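# Unscrew both captive screws on right switch fan tray

## Task

On the switch's right-hand fan tray (right as seen from the front), back out both captive screws, the one above the handle and the one below it. Turn each knob counterclockwise until its screw pops free of the thread. The tray must stay fully seated in its slot, and the fan trays on the shelf underneath must be left exactly as they began. The loose antistatic (ESD) tray sits on that shelf. Finish by releasing the gripper and moving the arm away.

## Robot and tools

ROBOT. There is one six-joint arm with a two-finger parallel gripper and one camera, cam_wrist (504x504, fisheye), mounted on the hand. The base may be slightly tilted relative to the table.

JOINT ORDER. Every row you send and every per-joint list in a result uses this unusual order: elbow, wrist pitch, shoulder, wrist roll, waist, forearm roll. Stated ranges in radians: elbow -4.224 to 0.061, wrist pitch -2.164 to 2.164, shoulder -2.304 to 2.304, wrist roll -6.283 to 6.283, waist -6.283 to 6.283, forearm roll -6.283 to 6.283. The true end stops may differ by up to 0.010. A target more than 0.010 past a stated end, and further out than the current angle, gets the call rejected. A target beyond the real stop is clipped to it, and the result may then say "joint sent to its limit".

ROW FORMAT. A row is 9 numbers: the six joint targets as absolute angles in radians (in the order above, the same values Joint positions prints), then gripper position, gripper force_limit, gripper speed, each scaled to [-1, 1]. Position +1 is fully open (85 mm); the pads touch near -0.8; -1 closes until blocked. force_limit runs from about 20 N per pad at -1 through 128 N at 0 to 235 N at +1. speed runs from about 20 mm/s at -1 through 85 at 0 to 150 at +1; faster closing squeezes a bit harder. A new force_limit or speed only applies after the position number changes by at least 0.01.

TOOLS.
- execute_actions(actions): a list of actions; each action is a list of 1 to 15 rows, one row per 1/30 s step, with the final row held until 15 steps are done. An empty list just returns the current state and images.
- move(target, speed, blocking): target is one 9-number row of absolute joint angles plus gripper values. All joints travel proportionally, so the hand follows a curve, not a line. speed is the top rate in rad/s of the joint with the longest way to go, 0.01 to 2, default 0.5. Paths take 0.5 to 10 s; longer ones are cut off at 10 s. Moves do not avoid obstacles. blocking=false returns after 0.5 s while the arm keeps going; then use wait or stop before sending anything else.
- wait(seconds): 0 to 10, the arm holds its last command.
- stop(): brakes a running move; the fingers continue.
- zoom_image(camera, region): camera "cam_wrist", region [x0, y0, x1, y1] in image pixels from the top-left, at most 504 by 504.
- finished_scene(scene): ends the current scene, given its number; irreversible. The next scene's task appears in its result.

LIMITS ON MOTION. Joint targets advance at most 3.14 rad/s with a brief ramp-up; each step's target stays within 0.623 rad of the measured angle, and if the commanded pose would shift the hand more than 70 mm from where it is, all targets are pulled back. So a long motion may need several actions; continue it yourself. To keep a joint still, resend its value from "Joint targets".

FRAMES. Scene frame: origin on the table below the arm base, +z up, +y to the left when looking along +x. end_effector_position is in metres, orientation as quaternion wxyz, velocities in m/s and rad/s. The reported point lies between the closed pads; fingertips extend about 19 mm past it when closed, 6 mm when open, and shift about 13 mm outward as they close. Fingers point along the gripper's +z and close along its y. A flat block reaches about 9 cm from the wrist-roll axis toward gripper +x and rotates with it. Reported hand positions get less accurate at long reach. Camera calibration is given as K, fisheye distortion and T_world_to_cam, with small per-scene errors.

READING RESULTS. Each result gives joint positions, velocities, targets and torques (torques carry offsets and noise), the gripper's position_measured in counts (3 open, about 78 = 60 mm, 130 = 40 mm, 180 = 20 mm, 230 pads touching) and object_status: 0 moving, 1 blocked while opening, 2 blocked while closing (a grip), 3 reached the command or pads met. A move adds a "move:" line: done, off_target, moving, held or fault; limits=held or none; and the joint furthest from target. "joint command not followed" means the clearance check altered targets.

HAZARDS. Pushing an object or anything out of the work area ends the scene badly. Contact torque at a joint's load limit (waist and shoulder 54.6, elbow 45.5, forearm roll 24.5, wrist pitch and wrist roll 17.2 N m) triggers a torque fault: the arm backs off and freezes for 10 s. Long holding under load heats motors; MOTOR HOT shows at 65 °C and at 80 °C the brakes engage (OVER-TEMPERATURE FAULT). Avoid slams, fast contacts, targets set deep past a contact surface, dropping things and disturbing the lower fan trays or the loose ESD tray. Real time passes while you compose replies, with the arm holding its last command.

Each tool is called after "Request:" by a JSON object that holds its "fn" and its "kwargs".

## Session

I'll start by checking the current state and camera view.

Request:
{"fn": "execute_actions", "kwargs": {"actions": []}}

Scene clock: 0.00 s.
end_effector_position=(+0.5677, -0.1956, +0.2669) position_measured=3 object_status=3 end_effector_quat_wxyz=(-0.156, +0.743, +0.113, +0.641) end_effector_velocity=(+0.000, +0.001, +0.000) end_effector_angular_velocity=(-0.000, -0.000, +0.001)
Joint names: [elbow, wrist pitch, shoulder, wrist roll, waist, forearm roll]
Joint positions: [-0.804 -1.569 -0.804  0.109 -0.795  1.947]
Joint velocities: [-0.    -0.    -0.    -0.     0.001  0.   ]
Joint torques (N m, as the arm reports them, + toward a larger angle): no reading
Joint targets: [-0.804 -1.569 -0.804 0.109 -0.795 1.947]

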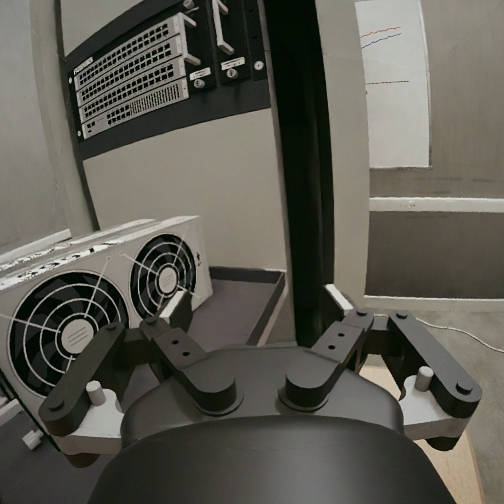

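Request:
{"fn": "zoom_image", "kwargs": {"camera": "cam_wrist", "region": [140, 0, 300, 120]}}

Region (140, 0, 300, 120) of cam_wrist's 504x504 image, scaled by 3.150, with more detail than that image has; it fills the top 378 rows of this view, and the rest is white.

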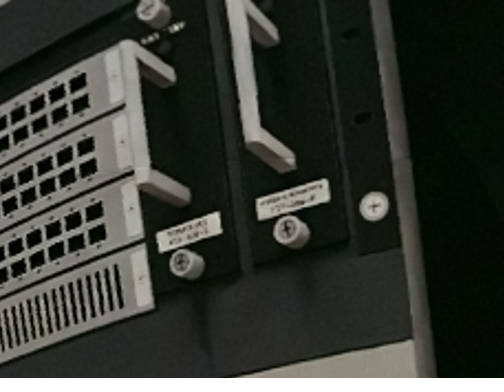

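Request:
{"fn": "move", "kwargs": {"target": [-0.559, -1.151, 0.007, 0.272, -0.344, 2.760, 1, 0, 0], "speed": 0.5}}

Scene clock: 16.70 s.
end_effector_position=(+0.6502, -0.0906, +0.5489) position_measured=3 object_status=3 end_effector_quat_wxyz=(-0.001, +0.708, -0.001, +0.707) end_effector_velocity=(-0.000, -0.000, +0.001) end_effector_angular_velocity=(+0.001, -0.001, -0.002)
Joint names: [elbow, wrist pitch, shoulder, wrist roll, waist, forearm roll]
Joint positions: [-0.559 -1.151  0.007  0.272 -0.344  2.76 ]
Joint velocities: [0.    0.002 0.003 0.001 0.    0.002]
Joint torques (N m, as the arm reports them, + toward a larger angle): [-26.32  -2.15  16.5    0.11   1.25   1.46]
Joint targets: [-0.559 -1.151 0.007 0.272 -0.344 2.760]
move: done; limits=none; farthest joint: the waist, 0.000 radians from its target (0.451 radians at the start)
camera_calibration (this result's frames):
cam_wrist: T_world_to_cam=[[0.000510365, -0.999814, -0.0193032, -0.0741408], [-0.232892, 0.0186536, -0.972324, 0.721358], [0.972502, 0.00499181, -0.232839, -0.35692], [0, 0, 0, 1]] pos_world=[0.515142, -0.0858013, 0.616858]

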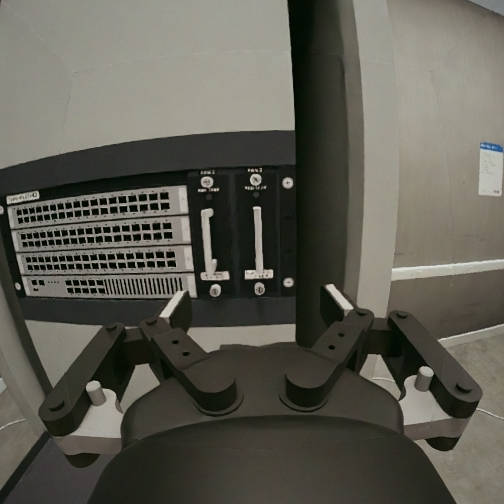

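Request:
{"fn": "zoom_image", "kwargs": {"camera": "cam_wrist", "region": [180, 160, 310, 310]}}

Region (180, 160, 310, 310) of cam_wrist's 504x504 image, scaled by 3.360, with more detail than that image has; it fills the left 437 columns of this view, and the rest is white.

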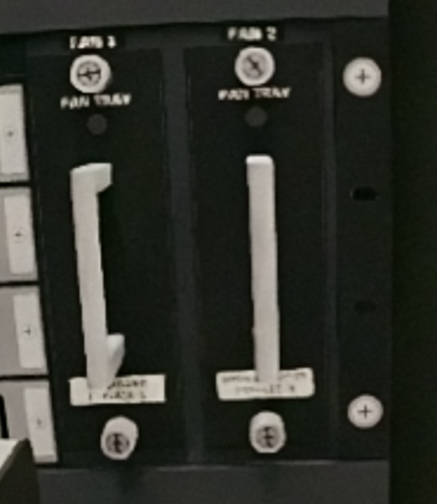

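Request:
{"fn": "move", "kwargs": {"target": [-0.717, -1.2385, -0.2568, 6.27, -0.2694, 2.8528, -0.15, 0, 0.5], "speed": 2}}

Scene clock: 27.63 s.
end_effector_position=(+0.7200, -0.0884, +0.4919) position_measured=148 object_status=3 end_effector_quat_wxyz=(+0.073, +0.704, +0.074, +0.703) end_effector_velocity=(+0.000, +0.000, -0.000) end_effector_angular_velocity=(+0.002, +0.001, +0.000)
Joint names: [elbow, wrist pitch, shoulder, wrist roll, waist, forearm roll]
Joint positions: [-0.717 -1.239 -0.257  6.27  -0.269  2.853]
Joint velocities: [ 0.     0.001 -0.     0.002  0.    -0.   ]
Joint torques (N m, as the arm reports them, + toward a larger angle): [-23.39  -2.18  22.29   0.17   0.15   1.48]
Joint targets: [-0.717 -1.239 -0.257 6.270 -0.269 2.853]
move: done; limits=none; farthest joint: the waist, 0.000 radians from its target (0.075 radians at the start)
camera_calibration (this result's frames):
cam_wrist: T_world_to_cam=[[0.00044596, -0.981736, 0.190247, -0.174598], [-0.232713, -0.185126, -0.954763, 0.655391], [0.972545, -0.0438473, -0.228546, -0.444573], [0, 0, 0, 1]] pos_world=[0.584964, -0.0695728, 0.557355]

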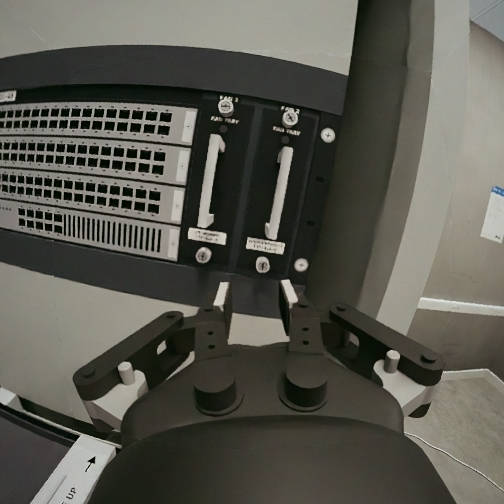

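Request:
{"fn": "zoom_image", "kwargs": {"camera": "cam_wrist", "region": [180, 90, 360, 350]}}

Region (180, 90, 360, 350) of cam_wrist's 504x504 image, scaled by 1.938, with more detail than that image has; it fills the left 349 columns of this view, and the rest is white.

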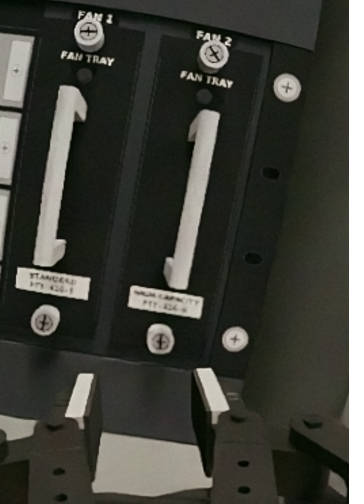

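Request:
{"fn": "move", "kwargs": {"target": [-0.858, -1.1877, -0.3474, 6.27, -0.2514, 2.8666, -0.15, 0, 0.5], "speed": 0.2}}

Scene clock: 31.20 s.
end_effector_position=(+0.7699, -0.0935, +0.4929) position_measured=148 object_status=3 end_effector_quat_wxyz=(+0.076, +0.704, +0.076, +0.703) end_effector_velocity=(+0.001, -0.000, -0.000) end_effector_angular_velocity=(+0.000, -0.000, +0.000)
Joint names: [elbow, wrist pitch, shoulder, wrist roll, waist, forearm roll]
Joint positions: [-0.858 -1.188 -0.347  6.27  -0.251  2.867]
Joint velocities: [-0.002  0.    -0.001  0.     0.     0.   ]
Joint torques (N m, as the arm reports them, + toward a larger angle): [-25.4   -2.07  27.35  -0.09  -0.17   1.44]
Joint targets: [-0.858 -1.188 -0.347 6.270 -0.251 2.867]
move: done; limits=none; farthest joint: the waist, 0.000 radians from its target (0.018 radians at the start)
camera_calibration (this result's frames):
cam_wrist: T_world_to_cam=[[0.000353558, -0.980562, 0.19621, -0.182545], [-0.232809, -0.190899, -0.953602, 0.665918], [0.972522, -0.0453422, -0.228351, -0.493305], [0, 0, 0, 1]] pos_world=[0.634846, -0.0742409, 0.558192]

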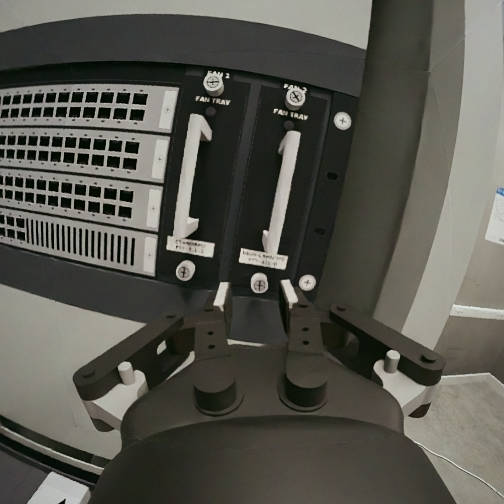

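Request:
{"fn": "zoom_image", "kwargs": {"camera": "cam_wrist", "region": [190, 220, 330, 350]}}

Region (190, 220, 330, 350) of cam_wrist's 504x504 image, scaled by 3.600, with more detail than that image has; it fills the top 468 rows of this view, and the rest is white.

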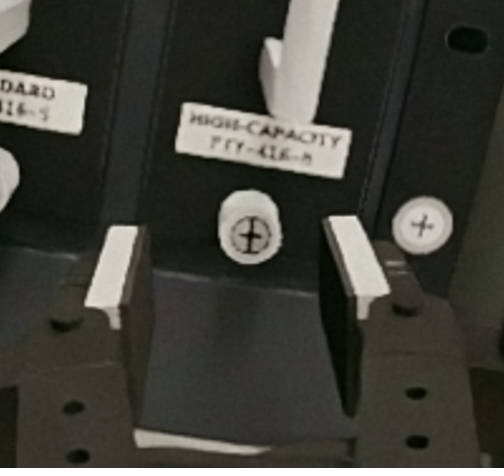

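Request:
{"fn": "move", "kwargs": {"target": [-0.9176, -1.1647, -0.3835, 6.27, -0.2482, 2.8673, -0.15, 0, 0.5], "speed": 0.1}}

Scene clock: 33.83 s.
end_effector_position=(+0.7899, -0.0970, +0.4939) position_measured=148 object_status=3 end_effector_quat_wxyz=(+0.077, +0.703, +0.078, +0.702) end_effector_velocity=(+0.001, -0.000, -0.000) end_effector_angular_velocity=(-0.001, +0.000, -0.000)
Joint names: [elbow, wrist pitch, shoulder, wrist roll, waist, forearm roll]
Joint positions: [-0.917 -1.165 -0.383  6.27  -0.248  2.867]
Joint velocities: [-0.002  0.001 -0.001 -0.     0.     0.   ]
Joint torques (N m, as the arm reports them, + toward a larger angle): [-25.15  -2.15  27.53   0.22   0.79   1.74]
Joint targets: [-0.918 -1.165 -0.384 6.270 -0.248 2.867]
move: done; limits=none; farthest joint: the waist, 0.000 radians from its target (0.003 radians at the start)
camera_calibration (this result's frames):
cam_wrist: T_world_to_cam=[[0.00042365, -0.979518, 0.201358, -0.188653], [-0.232747, -0.195925, -0.952598, 0.669877], [0.972537, -0.0464618, -0.228063, -0.512969], [0, 0, 0, 1]] pos_world=[0.654873, -0.0773767, 0.559121]

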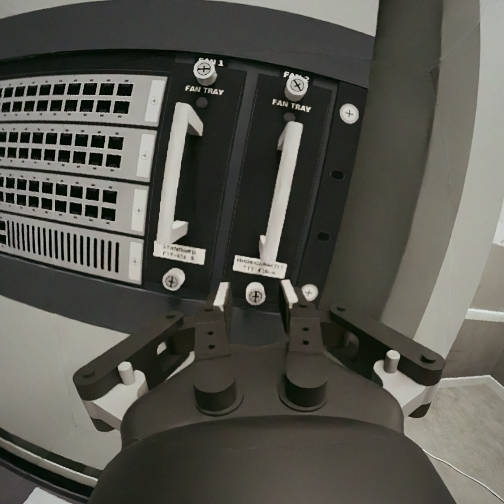

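Request:
{"fn": "zoom_image", "kwargs": {"camera": "cam_wrist", "region": [190, 230, 330, 360]}}

Region (190, 230, 330, 360) of cam_wrist's 504x504 image, scaled by 3.600, with more detail than that image has; it fills the top 468 rows of this view, and the rest is white.

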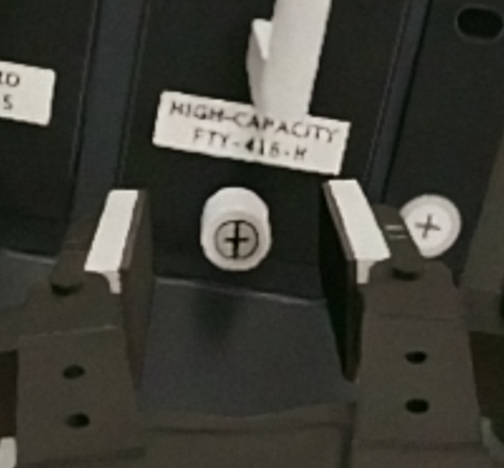

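Request:
{"fn": "move", "kwargs": {"target": [-0.9325, -1.1589, -0.3925, 6.27, -0.2457, 2.8693, -0.15, 0, 0.5], "speed": 0.05}}

Request:
{"fn": "execute_actions", "kwargs": {"actions": [[[-0.9325, -1.1589, -0.3925, 6.27, -0.2457, 2.8693, -1, -0.3, -0.3]]]}}

Scene clock: 35.53 s.
end_effector_position=(+0.7951, -0.0970, +0.4941) position_measured=148 object_status=3 end_effector_quat_wxyz=(+0.078, +0.703, +0.078, +0.702) end_effector_velocity=(+0.001, +0.001, +0.000) end_effector_angular_velocity=(+0.000, -0.000, +0.002)
Joint names: [elbow, wrist pitch, shoulder, wrist roll, waist, forearm roll]
Joint positions: [-0.932 -1.159 -0.392  6.27  -0.246  2.869]
Joint velocities: [-0.002  0.001 -0.001  0.     0.002 -0.   ]
Joint torques (N m, as the arm reports them, + toward a larger angle): [-25.36  -2.26  28.7    0.12  -0.64   1.33]
Joint targets: [-0.932 -1.159 -0.392 6.270 -0.246 2.869]
move: done; limits=none; farthest joint: the waist, 0.000 radians from its target (0.002 radians at the start)
camera_calibration (this result's frames):
cam_wrist: T_world_to_cam=[[0.000418432, -0.979436, 0.201754, -0.188908], [-0.232512, -0.19632, -0.952574, 0.671039], [0.972593, -0.0465117, -0.227813, -0.51812], [0, 0, 0, 1]] pos_world=[0.660024, -0.0773831, 0.559292]

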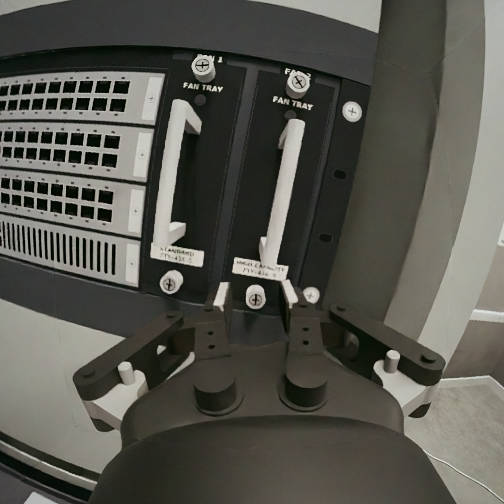

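Scene clock: 36.03 s.
end_effector_position=(+0.7951, -0.0970, +0.4941) position_measured=205 object_status=0 end_effector_quat_wxyz=(+0.078, +0.703, +0.078, +0.702) end_effector_velocity=(+0.000, -0.001, +0.000) end_effector_angular_velocity=(-0.001, -0.000, -0.001)
Joint names: [elbow, wrist pitch, shoulder, wrist roll, waist, forearm roll]
Joint positions: [-0.932 -1.159 -0.392  6.27  -0.246  2.869]
Joint velocities: [-0.001 -0.    -0.001 -0.001 -0.001  0.   ]
Joint torques (N m, as the arm reports them, + toward a larger angle): [-26.22  -1.82  27.76   0.     0.26   1.14]
Joint targets: [-0.932 -1.159 -0.392 6.270 -0.246 2.869]
camera_calibration (this result's frames):
cam_wrist: T_world_to_cam=[[0.000361674, -0.979452, 0.201678, -0.188847], [-0.232354, -0.19624, -0.952629, 0.670939], [0.972631, -0.0465161, -0.227651, -0.518183], [0, 0, 0, 1]] pos_world=[0.659965, -0.0774054, 0.559277]

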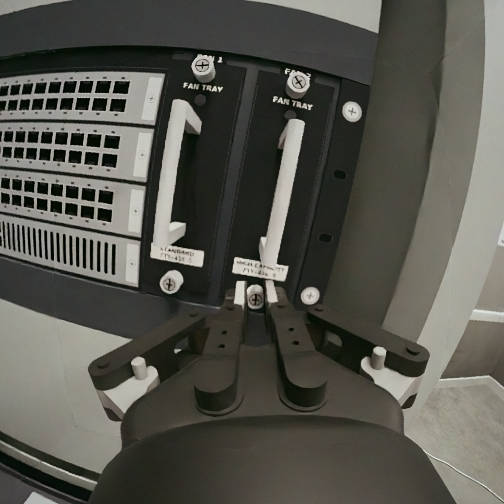

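Request:
{"fn": "move", "kwargs": {"target": [-0.9325, -1.1589, -0.3925, 5.0, -0.2457, 2.8693, -1, -0.3, -0.3], "speed": 1.0}}

Scene clock: 39.03 s.
end_effector_position=(+0.7951, -0.0965, +0.4935) position_measured=205 object_status=2 end_effector_quat_wxyz=(+0.478, +0.520, +0.481, +0.519) end_effector_velocity=(+0.000, +0.001, +0.001) end_effector_angular_velocity=(-0.002, -0.002, +0.002)
Joint names: [elbow, wrist pitch, shoulder, wrist roll, waist, forearm roll]
Joint positions: [-0.932 -1.158 -0.393  5.    -0.246  2.867]
Joint velocities: [-0.    -0.002  0.    -0.002  0.001 -0.001]
Joint torques (N m, as the arm reports them, + toward a larger angle): [-39.25  -3.95  32.78   0.03 -15.86  11.08]
Joint targets: [-0.932 -1.159 -0.392 5.000 -0.246 2.869]
move: done; limits=none; farthest joint: the forearm roll, 0.002 radians from its target (0.000 radians at the start)
camera_calibration (this result's frames):
cam_wrist: T_world_to_cam=[[0.00283813, -0.0970542, 0.995275, -0.496661], [-0.22984, -0.968697, -0.0938071, 0.170062], [0.973224, -0.228488, -0.0250562, -0.636356], [0, 0, 0, 1]] pos_world=[0.659814, -0.028864, 0.494323]

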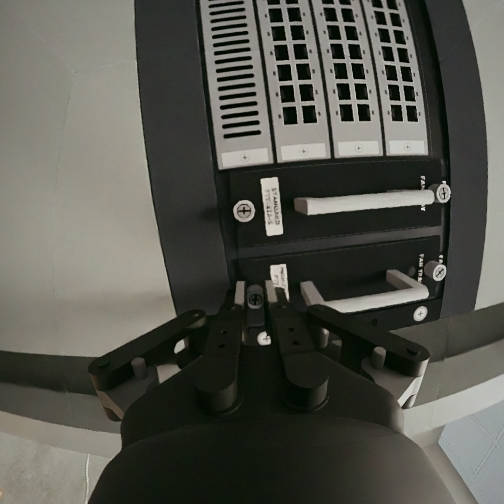

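Request:
{"fn": "execute_actions", "kwargs": {"actions": [[[-0.9325, -1.1589, -0.3925, 5.0, -0.2457, 2.8693, -0.38, -0.3, 0]]]}}

Request:
{"fn": "zoom_image", "kwargs": {"camera": "cam_wrist", "region": [190, 230, 330, 360]}}

Scene clock: 41.00 s.
end_effector_position=(+0.7957, -0.0974, +0.4963) position_measured=177 object_status=0 end_effector_quat_wxyz=(+0.480, +0.519, +0.479, +0.520) end_effector_velocity=(-0.000, +0.005, -0.004) end_effector_angular_velocity=(+0.001, +0.008, +0.009)
Joint names: [elbow, wrist pitch, shoulder, wrist roll, waist, forearm roll]
Joint positions: [-0.934 -1.161 -0.392  5.    -0.246  2.87 ]
Joint velocities: [ 0.003  0.003 -0.001  0.001  0.006 -0.004]
Joint torques (N m, as the arm reports them, + toward a larger angle): [-24.97  -2.15  29.16   0.29   0.34   1.36]
Joint targets: [-0.932 -1.159 -0.392 5.000 -0.246 2.869]
camera_calibration (this result's frames):
cam_wrist: T_world_to_cam=[[-0.00355906, -0.0970153, 0.995277, -0.494424], [-0.231167, -0.968245, -0.095207, 0.171394], [0.972908, -0.230414, -0.0189807, -0.639983], [0, 0, 0, 1]] pos_world=[0.660505, -0.0294762, 0.496259]

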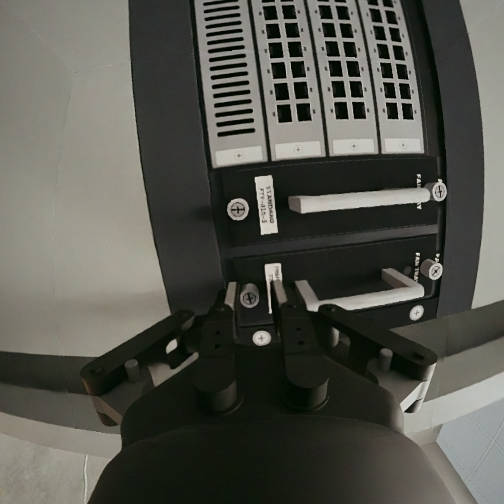

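Region (190, 230, 330, 360) of cam_wrist's 504x504 image, scaled by 3.600, with more detail than that image has; it fills the top 468 rows of this view, and the rest is white.

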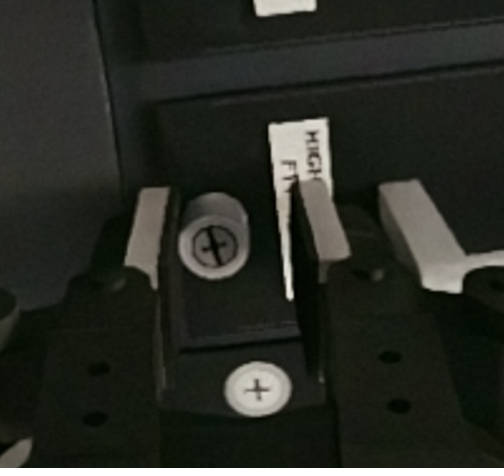

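Request:
{"fn": "execute_actions", "kwargs": {"actions": []}}

Request:
{"fn": "zoom_image", "kwargs": {"camera": "cam_wrist", "region": [190, 230, 330, 360]}}

Scene clock: 41.20 s.
end_effector_position=(+0.7954, -0.0970, +0.4949) position_measured=177 object_status=3 end_effector_quat_wxyz=(+0.480, +0.519, +0.480, +0.520) end_effector_velocity=(-0.001, -0.000, -0.005) end_effector_angular_velocity=(+0.001, +0.012, -0.001)
Joint names: [elbow, wrist pitch, shoulder, wrist roll, waist, forearm roll]
Joint positions: [-0.933 -1.16  -0.392  5.    -0.246  2.869]
Joint velocities: [ 0.004  0.006 -0.002 -0.    -0.    -0.001]
Joint torques (N m, as the arm reports them, + toward a larger angle): [-25.75  -2.14  29.44   0.17  -0.62   1.12]
Joint targets: [-0.932 -1.159 -0.392 5.000 -0.246 2.869]
camera_calibration (this result's frames):
cam_wrist: T_world_to_cam=[[-0.000577639, -0.097315, 0.995253, -0.495385], [-0.231022, -0.968318, -0.0948153, 0.171238], [0.972948, -0.22998, -0.0219225, -0.638158], [0, 0, 0, 1]] pos_world=[0.660168, -0.0291589, 0.49528]

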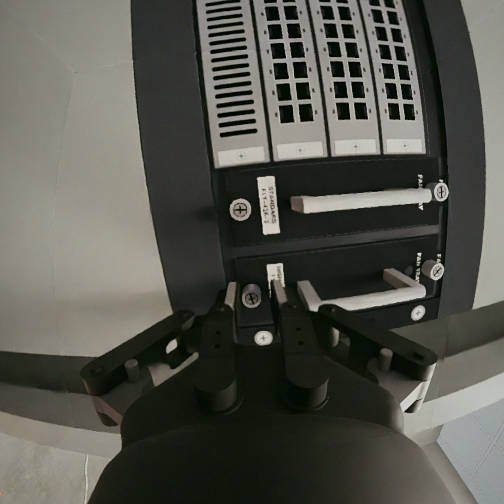

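Region (190, 230, 330, 360) of cam_wrist's 504x504 image, scaled by 3.600, with more detail than that image has; it fills the top 468 rows of this view, and the rest is white.

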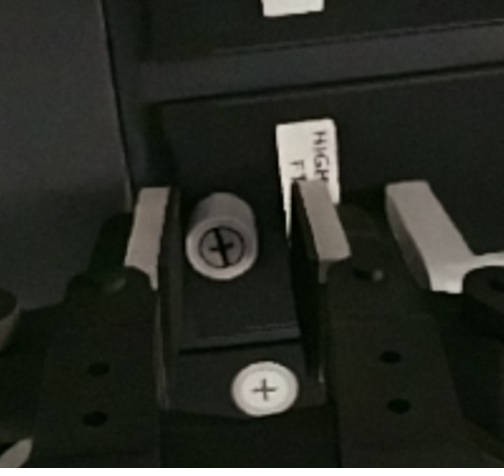

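Request:
{"fn": "execute_actions", "kwargs": {"actions": [[[-0.9323, -1.1617, -0.3952, 5.0, -0.2454, 2.8693, -0.38, -0.3, 0]], [[-0.9323, -1.1617, -0.3952, 5.0, -0.2454, 2.8693, -0.38, -0.3, 0]]]}}

Request:
{"fn": "zoom_image", "kwargs": {"camera": "cam_wrist", "region": [190, 230, 330, 360]}}

Scene clock: 43.67 s.
end_effector_position=(+0.7952, -0.0968, +0.4927) position_measured=177 object_status=3 end_effector_quat_wxyz=(+0.479, +0.520, +0.480, +0.520) end_effector_velocity=(+0.000, -0.000, +0.000) end_effector_angular_velocity=(+0.000, -0.001, +0.000)
Joint names: [elbow, wrist pitch, shoulder, wrist roll, waist, forearm roll]
Joint positions: [-0.932 -1.162 -0.395  5.    -0.245  2.869]
Joint velocities: [-0.    -0.001  0.     0.001 -0.    -0.   ]
Joint torques (N m, as the arm reports them, + toward a larger angle): [-25.22  -2.21  29.02   0.08   0.02   1.61]
Joint targets: [-0.932 -1.162 -0.395 5.000 -0.245 2.869]
camera_calibration (this result's frames):
cam_wrist: T_world_to_cam=[[0.00122077, -0.0982321, 0.995163, -0.494652], [-0.230757, -0.968333, -0.0953007, 0.171182], [0.973011, -0.229524, -0.0238498, -0.637057], [0, 0, 0, 1]] pos_world=[0.659968, -0.0290491, 0.49338]

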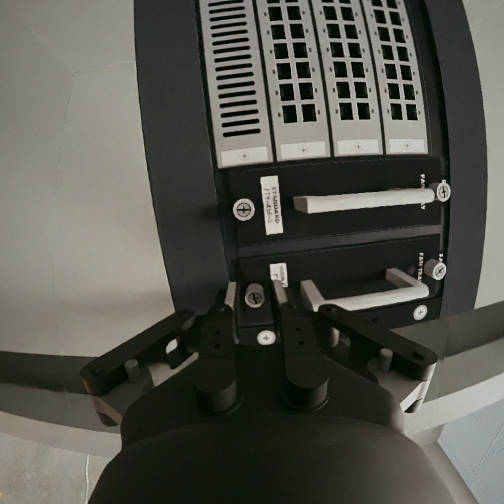

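Region (190, 230, 330, 360) of cam_wrist's 504x504 image, scaled by 3.600, with more detail than that image has; it fills the top 468 rows of this view, and the rest is white.

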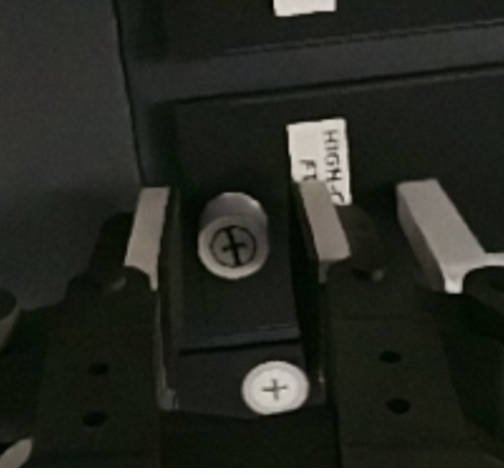

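Request:
{"fn": "execute_actions", "kwargs": {"actions": [[[-0.9323, -1.1617, -0.3952, 5.0, -0.2454, 2.8693, -1, -0.3, -0.3]]]}}

Request:
{"fn": "move", "kwargs": {"target": [-0.9323, -1.1617, -0.3952, 3.6, -0.2454, 2.8693, -1, -0.3, -0.3], "speed": 1.0}}

Scene clock: 45.10 s.
end_effector_position=(+0.7951, -0.0969, +0.4925) position_measured=205 object_status=2 end_effector_quat_wxyz=(+0.479, +0.520, +0.480, +0.520) end_effector_velocity=(-0.000, -0.001, +0.000) end_effector_angular_velocity=(-0.000, -0.001, -0.002)
Joint names: [elbow, wrist pitch, shoulder, wrist roll, waist, forearm roll]
Joint positions: [-0.932 -1.162 -0.395  5.    -0.245  2.869]
Joint velocities: [-0.001 -0.    -0.     0.    -0.002 -0.   ]
Joint torques (N m, as the arm reports them, + toward a larger angle): [-27.82  -2.33  27.17   0.25   1.15   1.76]
Joint targets: [-0.932 -1.162 -0.395 5.000 -0.245 2.869]
camera_calibration (this result's frames):
cam_wrist: T_world_to_cam=[[0.00153802, -0.0982945, 0.995156, -0.494724], [-0.230834, -0.968316, -0.0952866, 0.171184], [0.972992, -0.229569, -0.024179, -0.636791], [0, 0, 0, 1]] pos_world=[0.659868, -0.0290555, 0.493242]

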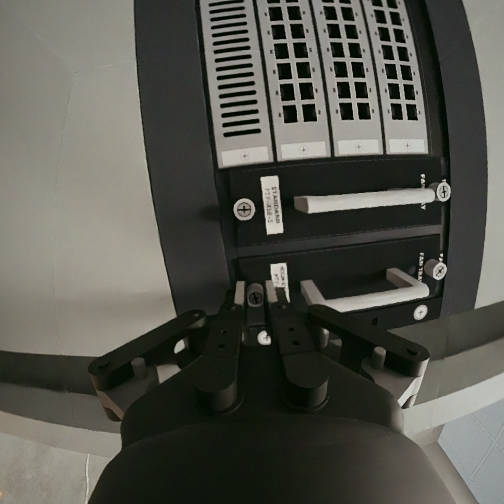

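Scene clock: 47.20 s.
end_effector_position=(+0.7951, -0.0970, +0.4924) position_measured=205 object_status=2 end_effector_quat_wxyz=(+0.701, +0.089, +0.702, +0.089) end_effector_velocity=(+0.000, +0.000, +0.001) end_effector_angular_velocity=(-0.003, -0.002, +0.000)
Joint names: [elbow, wrist pitch, shoulder, wrist roll, waist, forearm roll]
Joint positions: [-0.932 -1.161 -0.395  3.6   -0.246  2.869]
Joint velocities: [-0.    -0.001  0.    -0.003  0.     0.   ]
Joint torques (N m, as the arm reports them, + toward a larger angle): [-35.06  -3.88  31.73   0.21   4.6   -0.57]
Joint targets: [-0.932 -1.162 -0.395 3.600 -0.245 2.869]
move: done; limits=none; farthest joint: the waist, 0.000 radians from its target (0.000 radians at the start)
camera_calibration (this result's frames):
cam_wrist: T_world_to_cam=[[-0.000119265, 0.963897, 0.266275, -0.0314064], [-0.22964, -0.259185, 0.93813, -0.270004], [0.973276, -0.0610356, 0.221381, -0.741646], [0, 0, 0, 1]] pos_world=[0.659819, -0.0849754, 0.425848]

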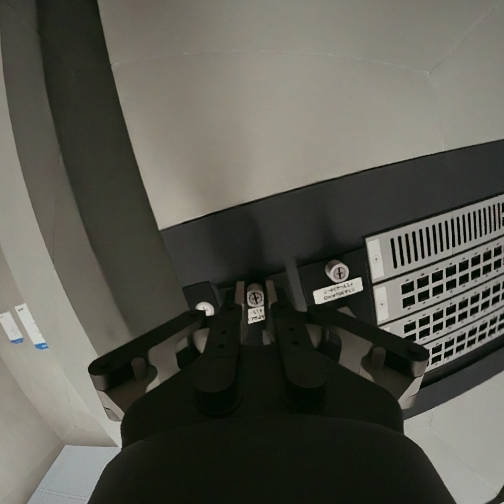

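Request:
{"fn": "move", "kwargs": {"target": [-0.9278, -1.1634, -0.3925, 1.6, -0.24615, 2.8687, -1, -0.3, -0.3], "speed": 1.2}}

Scene clock: 50.97 s.
end_effector_position=(+0.7938, -0.0971, +0.4926) position_measured=205 object_status=2 end_effector_quat_wxyz=(-0.453, +0.543, -0.455, +0.542) end_effector_velocity=(+0.000, -0.000, +0.000) end_effector_angular_velocity=(-0.002, -0.001, -0.000)
Joint names: [elbow, wrist pitch, shoulder, wrist roll, waist, forearm roll]
Joint positions: [-0.928 -1.162 -0.392  1.6   -0.246  2.87 ]
Joint velocities: [-0.    -0.001  0.    -0.002 -0.     0.   ]
Joint torques (N m, as the arm reports them, + toward a larger angle): [-6.83 -6.83 39.86  0.03  7.31 -6.7 ]
Joint targets: [-0.928 -1.163 -0.392 1.600 -0.246 2.869]
move: done; limits=none; farthest joint: the wrist pitch, 0.002 radians from its target (0.002 radians at the start)
camera_calibration (this result's frames):
cam_wrist: T_world_to_cam=[[-0.00214753, -0.158698, -0.987325, 0.478816], [-0.231514, 0.960582, -0.153896, 0.387422], [0.972829, 0.228249, -0.0388036, -0.583848], [0, 0, 0, 1]] pos_world=[0.658706, -0.162901, 0.509715]

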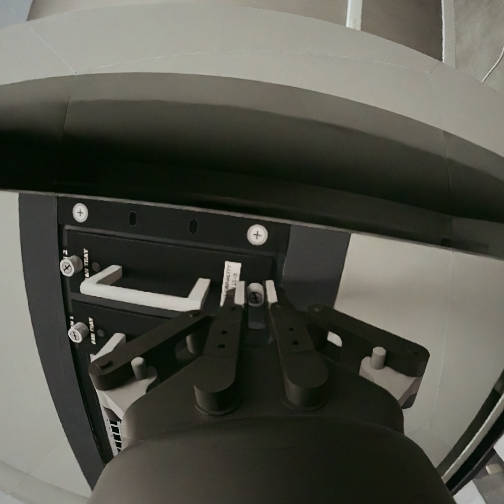

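Request:
{"fn": "execute_actions", "kwargs": {"actions": [[[-0.93036, -1.16245, -0.39403, 1.6, -0.24573, 2.86904, -1, -0.3, -0.3]]]}}

Request:
{"fn": "move", "kwargs": {"target": [-0.92872, -1.16309, -0.39304, -1.4, -0.2460, 2.86882, -1, -0.3, -0.3], "speed": 1.5}}

Scene clock: 52.37 s.
end_effector_position=(+0.7942, -0.0971, +0.4926) position_measured=205 object_status=2 end_effector_quat_wxyz=(-0.454, +0.542, -0.454, +0.542) end_effector_velocity=(+0.000, -0.000, +0.000) end_effector_angular_velocity=(-0.000, -0.000, -0.000)
Joint names: [elbow, wrist pitch, shoulder, wrist roll, waist, forearm roll]
Joint positions: [-0.93  -1.163 -0.394  1.6   -0.246  2.87 ]
Joint velocities: [-0.001  0.    -0.001 -0.    -0.    -0.   ]
Joint torques (N m, as the arm reports them, + toward a larger angle): [-16.06  -5.38  35.73   0.12   9.08  -7.26]
Joint targets: [-0.930 -1.162 -0.394 1.600 -0.246 2.869]
camera_calibration (this result's frames):
cam_wrist: T_world_to_cam=[[-0.00099232, -0.158814, -0.987308, 0.477883], [-0.231527, 0.960518, -0.154272, 0.387705], [0.972828, 0.228436, -0.0377228, -0.584733], [0, 0, 0, 1]] pos_world=[0.659084, -0.16293, 0.509572]

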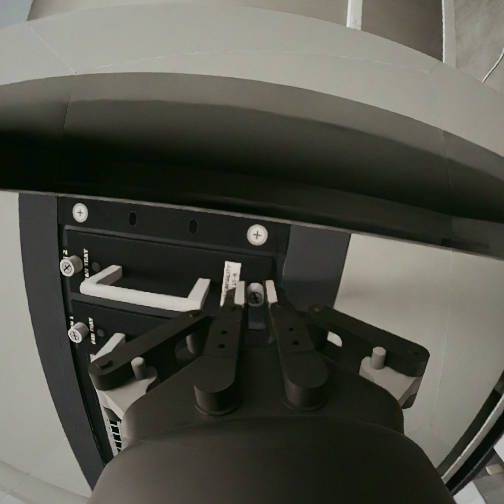

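Scene clock: 55.20 s.
end_effector_position=(+0.7939, -0.0968, +0.4925) position_measured=205 object_status=2 end_effector_quat_wxyz=(+0.508, +0.491, +0.509, +0.491) end_effector_velocity=(-0.000, -0.001, +0.000) end_effector_angular_velocity=(-0.001, -0.000, -0.001)
Joint names: [elbow, wrist pitch, shoulder, wrist roll, waist, forearm roll]
Joint positions: [-0.929 -1.163 -0.393 -1.4   -0.246  2.869]
Joint velocities: [-0.     0.    -0.    -0.001 -0.001 -0.   ]
Joint torques (N m, as the arm reports them, + toward a larger angle): [-18.19  -3.74  30.16   0.31  -2.28   1.24]
Joint targets: [-0.929 -1.163 -0.393 -1.400 -0.246 2.869]
move: done; limits=none; farthest joint: the waist, 0.000 radians from its target (0.000 radians at the start)
camera_calibration (this result's frames):
cam_wrist: T_world_to_cam=[[0.00153169, 0.0181207, 0.999835, -0.485733], [-0.230477, -0.972912, 0.0179858, 0.114506], [0.973077, -0.230466, 0.0026862, -0.649041], [0, 0, 0, 1]] pos_world=[0.658702, -0.0293762, 0.485337]

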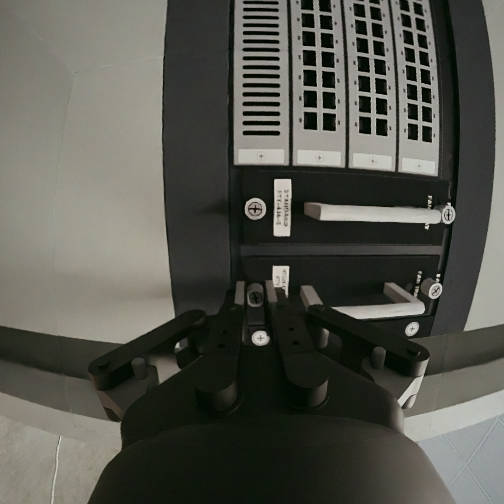

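Request:
{"fn": "move", "kwargs": {"target": [-0.92738, -1.16361, -0.39223, -6.2, -0.24623, 2.86864, -1, -0.3, -0.3], "speed": 1.5}}

Scene clock: 59.70 s.
end_effector_position=(+0.7935, -0.0967, +0.4929) position_measured=205 object_status=2 end_effector_quat_wxyz=(+0.043, +0.706, +0.044, +0.706) end_effector_velocity=(+0.000, +0.000, -0.000) end_effector_angular_velocity=(-0.002, +0.001, -0.000)
Joint names: [elbow, wrist pitch, shoulder, wrist roll, waist, forearm roll]
Joint positions: [-0.927 -1.164 -0.392 -6.2   -0.246  2.869]
Joint velocities: [-0.     0.001 -0.    -0.002  0.     0.   ]
Joint torques (N m, as the arm reports them, + toward a larger angle): [-19.15  -3.42  29.61   0.07   7.16  -3.92]
Joint targets: [-0.927 -1.164 -0.392 -6.200 -0.246 2.869]
move: done; limits=none; farthest joint: the waist, 0.000 radians from its target (0.000 radians at the start)
camera_calibration (this result's frames):
cam_wrist: T_world_to_cam=[[0.00115233, -0.99441, 0.105585, -0.142981], [-0.232014, -0.102969, -0.967247, 0.685381], [0.972712, -0.0233825, -0.230836, -0.513204], [0, 0, 0, 1]] pos_world=[0.658383, -0.0836081, 0.559564]

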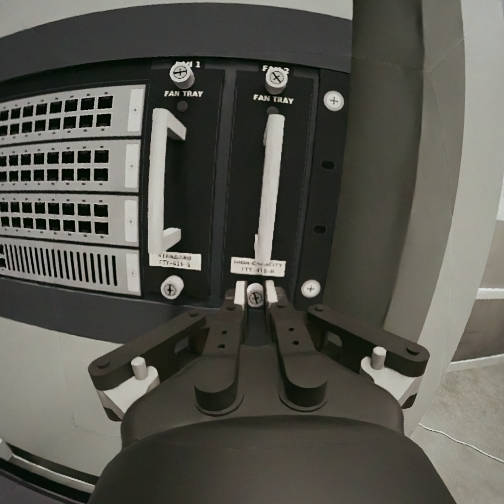

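Request:
{"fn": "execute_actions", "kwargs": {"actions": [[[-0.92738, -1.16361, -0.39223, -6.2, -0.2467, 2.86864, -0.38, -0.3, 0.3]], [[-0.92738, -1.16361, -0.39223, 6.2, -0.2467, 2.86864, -0.38, -0.3, 0.3]], [[-0.92738, -1.16361, -0.39223, 6.2, -0.2467, 2.86864, -0.38, -0.3, 0.3]], [[-0.92738, -1.16361, -0.39223, 6.2, -0.2467, 2.86864, -0.38, -0.3, 0.3]], [[-0.92738, -1.16361, -0.39223, 6.2, -0.2467, 2.86864, -0.38, -0.3, 0.3]], [[-0.92738, -1.16361, -0.39223, 6.2, -0.2467, 2.86864, -0.38, -0.3, 0.3]], [[-0.92738, -1.16361, -0.39223, 6.2, -0.2467, 2.86864, -0.38, -0.3, 0.3]], [[-0.92738, -1.16361, -0.39223, 6.2, -0.2467, 2.86864, -0.38, -0.3, 0.3]], [[-0.92738, -1.16361, -0.39223, 6.2, -0.2467, 2.86864, -0.38, -0.3, 0.3]], [[-0.92738, -1.16361, -0.39223, 6.2, -0.2467, 2.86864, -0.38, -0.3, 0.3]]]}}

Request:
{"fn": "zoom_image", "kwargs": {"camera": "cam_wrist", "region": [190, 230, 330, 360]}}

Scene clock: 65.97 s.
end_effector_position=(+0.7934, -0.0972, +0.4927) position_measured=177 object_status=3 end_effector_quat_wxyz=(+0.191, +0.681, +0.191, +0.680) end_effector_velocity=(-0.000, -0.001, +0.000) end_effector_angular_velocity=(+2.332, +0.000, -0.004)
Joint names: [elbow, wrist pitch, shoulder, wrist roll, waist, forearm roll]
Joint positions: [-0.927 -1.164 -0.392  5.943 -0.247  2.869]
Joint velocities: [ 0.    -0.001 -0.     2.332 -0.001  0.   ]
Joint torques (N m, as the arm reports them, + toward a larger angle): [-25.05  -2.15  27.74  -0.69  -1.19   1.95]
Joint targets: [-0.927 -1.164 -0.392 6.200 -0.247 2.869]
camera_calibration (this result's frames):
cam_wrist: T_world_to_cam=[[0.000893234, -0.862922, 0.505337, -0.327398], [-0.232345, -0.491687, -0.839202, 0.584513], [0.972633, -0.116663, -0.200935, -0.536916], [0, 0, 0, 1]] pos_world=[0.658323, -0.0577594, 0.548085]

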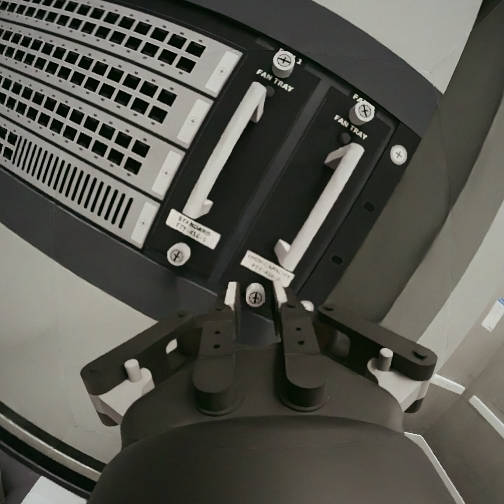

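Region (190, 230, 330, 360) of cam_wrist's 504x504 image, scaled by 3.600, with more detail than that image has; it fills the top 468 rows of this view, and the rest is white.

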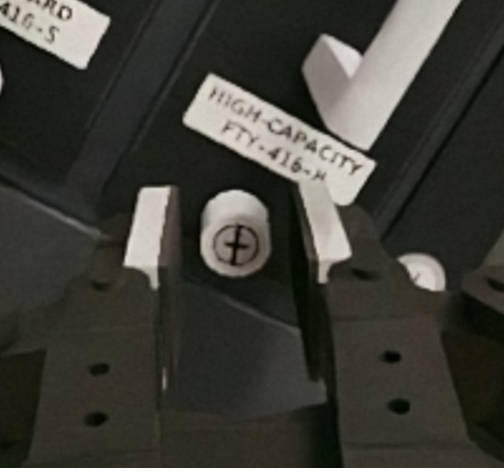

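Request:
{"fn": "execute_actions", "kwargs": {"actions": [[[-0.92738, -1.16361, -0.39223, 6.2, -0.2467, 2.86864, -1, -0.3, -0.3]]]}}

Request:
{"fn": "move", "kwargs": {"target": [-0.92461, -1.16469, -0.39056, 0.0, -0.24719, 2.86827, -1, -0.3, -0.3], "speed": 2}}

Scene clock: 66.90 s.
end_effector_position=(+0.7933, -0.0973, +0.4926) position_measured=205 object_status=2 end_effector_quat_wxyz=(+0.102, +0.700, +0.102, +0.699) end_effector_velocity=(+0.000, +0.000, -0.000) end_effector_angular_velocity=(-0.000, +0.001, -0.000)
Joint names: [elbow, wrist pitch, shoulder, wrist roll, waist, forearm roll]
Joint positions: [-0.927 -1.164 -0.392  6.2   -0.247  2.869]
Joint velocities: [-0.     0.001 -0.    -0.     0.     0.   ]
Joint torques (N m, as the arm reports them, + toward a larger angle): [-27.09  -2.    27.46   0.05   0.24   0.7 ]
Joint targets: [-0.927 -1.164 -0.392 6.200 -0.247 2.869]
camera_calibration (this result's frames):
cam_wrist: T_world_to_cam=[[0.000514557, -0.963154, 0.26895, -0.220433], [-0.232539, -0.261693, -0.936719, 0.655008], [0.972587, -0.0620594, -0.224105, -0.520085], [0, 0, 0, 1]] pos_world=[0.658256, -0.0731763, 0.55629]

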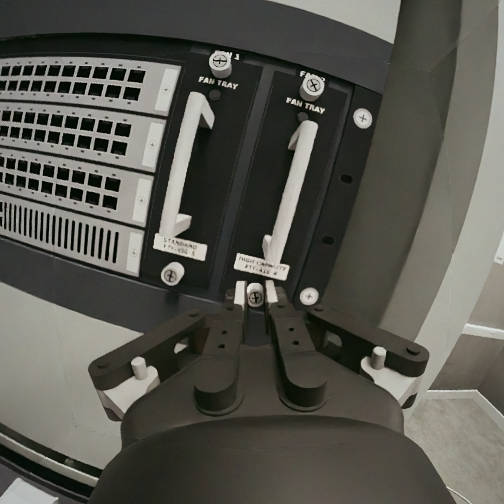

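Scene clock: 70.93 s.
end_effector_position=(+0.7925, -0.0971, +0.4928) position_measured=205 object_status=2 end_effector_quat_wxyz=(+0.073, +0.704, +0.073, +0.703) end_effector_velocity=(-0.000, +0.000, -0.001) end_effector_angular_velocity=(-0.003, +0.002, -0.000)
Joint names: [elbow, wrist pitch, shoulder, wrist roll, waist, forearm roll]
Joint positions: [-0.925 -1.165 -0.391  0.    -0.247  2.868]
Joint velocities: [ 0.001  0.001 -0.    -0.003  0.001  0.001]
Joint torques (N m, as the arm reports them, + toward a larger angle): [-23.88  -2.65  29.57   0.2    0.01   0.82]
Joint targets: [-0.925 -1.165 -0.391 0.000 -0.247 2.868]
move: done; limits=none; farthest joint: the waist, 0.000 radians from its target (0.000 radians at the start)
camera_calibration (this result's frames):
cam_wrist: T_world_to_cam=[[0.000710521, -0.98221, 0.187787, -0.182317], [-0.232269, -0.182813, -0.955317, 0.671582], [0.972651, -0.0429383, -0.228267, -0.515369], [0, 0, 0, 1]] pos_world=[0.657391, -0.078428, 0.558168]

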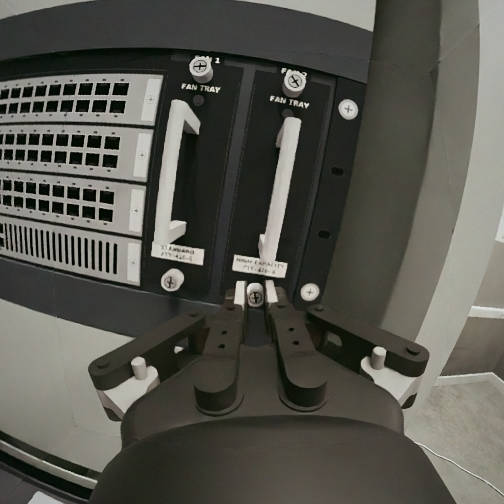

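Request:
{"fn": "execute_actions", "kwargs": {"actions": [[[-0.92461, -1.16469, -0.39056, 0.0, -0.24719, 2.86827, -0.38, -0.3, 0.3]]]}}

Request:
{"fn": "zoom_image", "kwargs": {"camera": "cam_wrist", "region": [190, 230, 330, 360]}}

Scene clock: 73.20 s.
end_effector_position=(+0.7924, -0.0972, +0.4926) position_measured=177 object_status=0 end_effector_quat_wxyz=(+0.073, +0.704, +0.073, +0.703) end_effector_velocity=(+0.000, +0.000, +0.000) end_effector_angular_velocity=(-0.000, -0.001, +0.001)
Joint names: [elbow, wrist pitch, shoulder, wrist roll, waist, forearm roll]
Joint positions: [-0.925 -1.165 -0.391 -0.    -0.247  2.868]
Joint velocities: [-0.    -0.001 -0.    -0.     0.     0.   ]
Joint torques (N m, as the arm reports them, + toward a larger angle): [-25.12  -2.31  26.84   0.17  -1.33   1.1 ]
Joint targets: [-0.925 -1.165 -0.391 0.000 -0.247 2.868]
camera_calibration (this result's frames):
cam_wrist: T_world_to_cam=[[0.000554062, -0.982181, 0.187937, -0.182334], [-0.232705, -0.182905, -0.955193, 0.671653], [0.972547, -0.0432047, -0.228659, -0.515106], [0, 0, 0, 1]] pos_world=[0.657363, -0.0784917, 0.558042]

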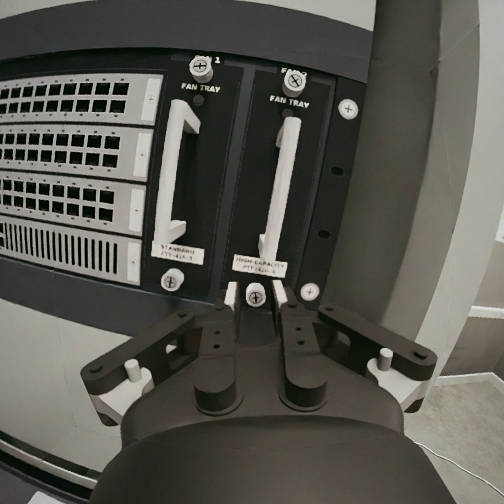

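Region (190, 230, 330, 360) of cam_wrist's 504x504 image, scaled by 3.600, with more detail than that image has; it fills the top 468 rows of this view, and the rest is white.

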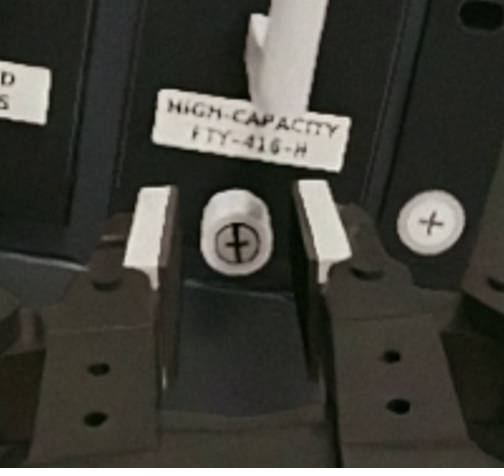

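Request:
{"fn": "execute_actions", "kwargs": {"actions": [[[-0.92461, -1.16469, -0.39056, 0.0, -0.24719, 2.86827, -1, -0.3, -0.3]]]}}

Request:
{"fn": "move", "kwargs": {"target": [-0.92184, -1.16577, -0.38888, -6.2, -0.24766, 2.8679, -1, -0.3, -0.3], "speed": 2}}

Request:
{"fn": "execute_actions", "kwargs": {"actions": [[[-0.92184, -1.16577, -0.38888, -6.2, -0.24766, 2.8679, -0.38, -0.3, 0.3]]]}}

Request:
{"fn": "zoom_image", "kwargs": {"camera": "cam_wrist", "region": [190, 230, 330, 360]}}

Scene clock: 74.13 s.
end_effector_position=(+0.7924, -0.0973, +0.4926) position_measured=206 object_status=2 end_effector_quat_wxyz=(+0.073, +0.704, +0.073, +0.703) end_effector_velocity=(-0.000, -0.000, -0.000) end_effector_angular_velocity=(-0.000, +0.001, -0.000)
Joint names: [elbow, wrist pitch, shoulder, wrist roll, waist, forearm roll]
Joint positions: [-0.924 -1.165 -0.391 -0.    -0.247  2.868]
Joint velocities: [-0.     0.001 -0.    -0.    -0.    -0.   ]
Joint torques (N m, as the arm reports them, + toward a larger angle): [-27.38  -1.86  27.8    0.07   0.7    0.93]
Joint targets: [-0.925 -1.165 -0.391 0.000 -0.247 2.868]
camera_calibration (this result's frames):
cam_wrist: T_world_to_cam=[[0.000400006, -0.982187, 0.187905, -0.182274], [-0.232642, -0.18284, -0.955221, 0.671609], [0.972562, -0.0433324, -0.228571, -0.515121], [0, 0, 0, 1]] pos_world=[0.657305, -0.0785512, 0.558043]

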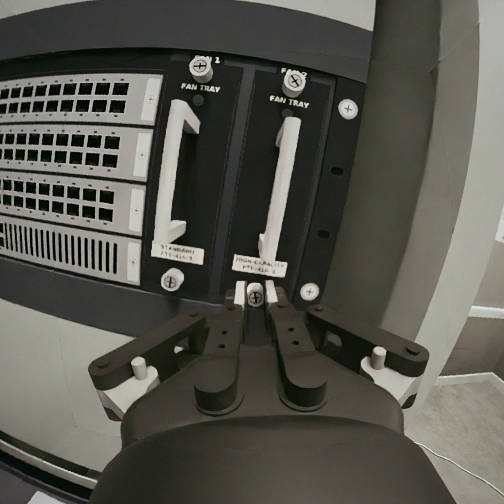

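Scene clock: 78.17 s.
end_effector_position=(+0.7915, -0.0971, +0.4927) position_measured=206 object_status=2 end_effector_quat_wxyz=(+0.043, +0.706, +0.044, +0.705) end_effector_velocity=(+0.000, -0.000, -0.000) end_effector_angular_velocity=(-0.002, -0.001, -0.000)
Joint names: [elbow, wrist pitch, shoulder, wrist roll, waist, forearm roll]
Joint positions: [-0.922 -1.166 -0.389 -6.2   -0.248  2.868]
Joint velocities: [ 0.    -0.001 -0.    -0.002 -0.     0.001]
Joint torques (N m, as the arm reports them, + toward a larger angle): [-25.79  -2.3   29.36   0.22   0.09   0.86]
Joint targets: [-0.922 -1.166 -0.389 -6.200 -0.248 2.868]
move: done; limits=none; farthest joint: the waist, 0.000 radians from its target (0.000 radians at the start)
camera_calibration (this result's frames):
cam_wrist: T_world_to_cam=[[0.000628083, -0.994424, 0.105458, -0.142865], [-0.232372, -0.102717, -0.967188, 0.685037], [0.972627, -0.023898, -0.231141, -0.511163], [0, 0, 0, 1]] pos_world=[0.656444, -0.0839197, 0.559476]

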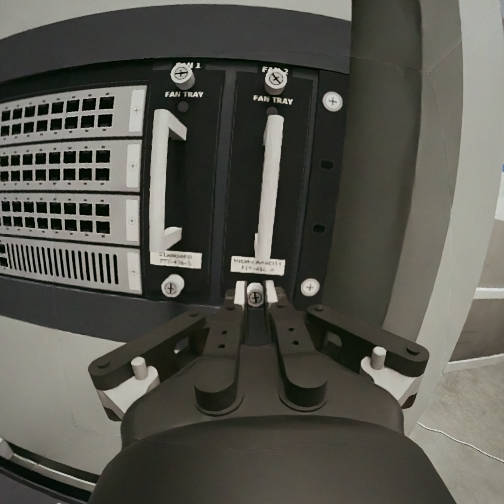

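Scene clock: 78.67 s.
end_effector_position=(+0.7915, -0.0972, +0.4926) position_measured=177 object_status=0 end_effector_quat_wxyz=(+0.043, +0.706, +0.044, +0.705) end_effector_velocity=(-0.000, -0.000, -0.000) end_effector_angular_velocity=(-0.000, +0.000, -0.001)
Joint names: [elbow, wrist pitch, shoulder, wrist roll, waist, forearm roll]
Joint positions: [-0.922 -1.166 -0.389 -6.2   -0.248  2.868]
Joint velocities: [ 0.     0.    -0.    -0.    -0.     0.001]
Joint torques (N m, as the arm reports them, + toward a larger angle): [-25.9   -2.19  27.26   0.39   0.76   2.25]
Joint targets: [-0.922 -1.166 -0.389 -6.200 -0.248 2.868]
camera_calibration (this result's frames):
cam_wrist: T_world_to_cam=[[0.000448488, -0.994406, 0.105629, -0.14289], [-0.232664, -0.102834, -0.967105, 0.685095], [0.972557, -0.0241423, -0.231409, -0.511004], [0, 0, 0, 1]] pos_world=[0.656441, -0.0839766, 0.559402]

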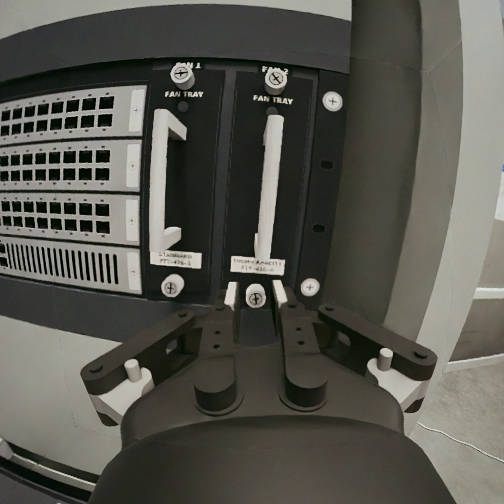

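Region (190, 230, 330, 360) of cam_wrist's 504x504 image, scaled by 3.600, with more detail than that image has; it fills the top 468 rows of this view, and the rest is white.

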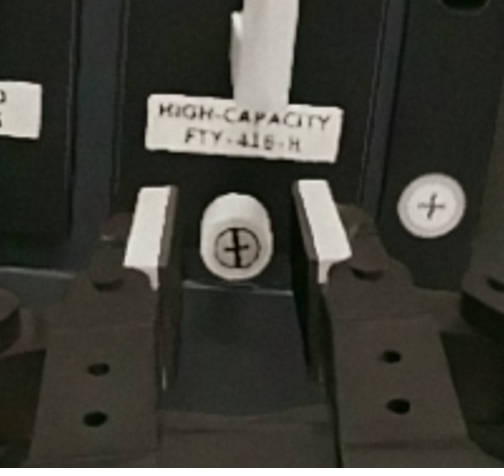

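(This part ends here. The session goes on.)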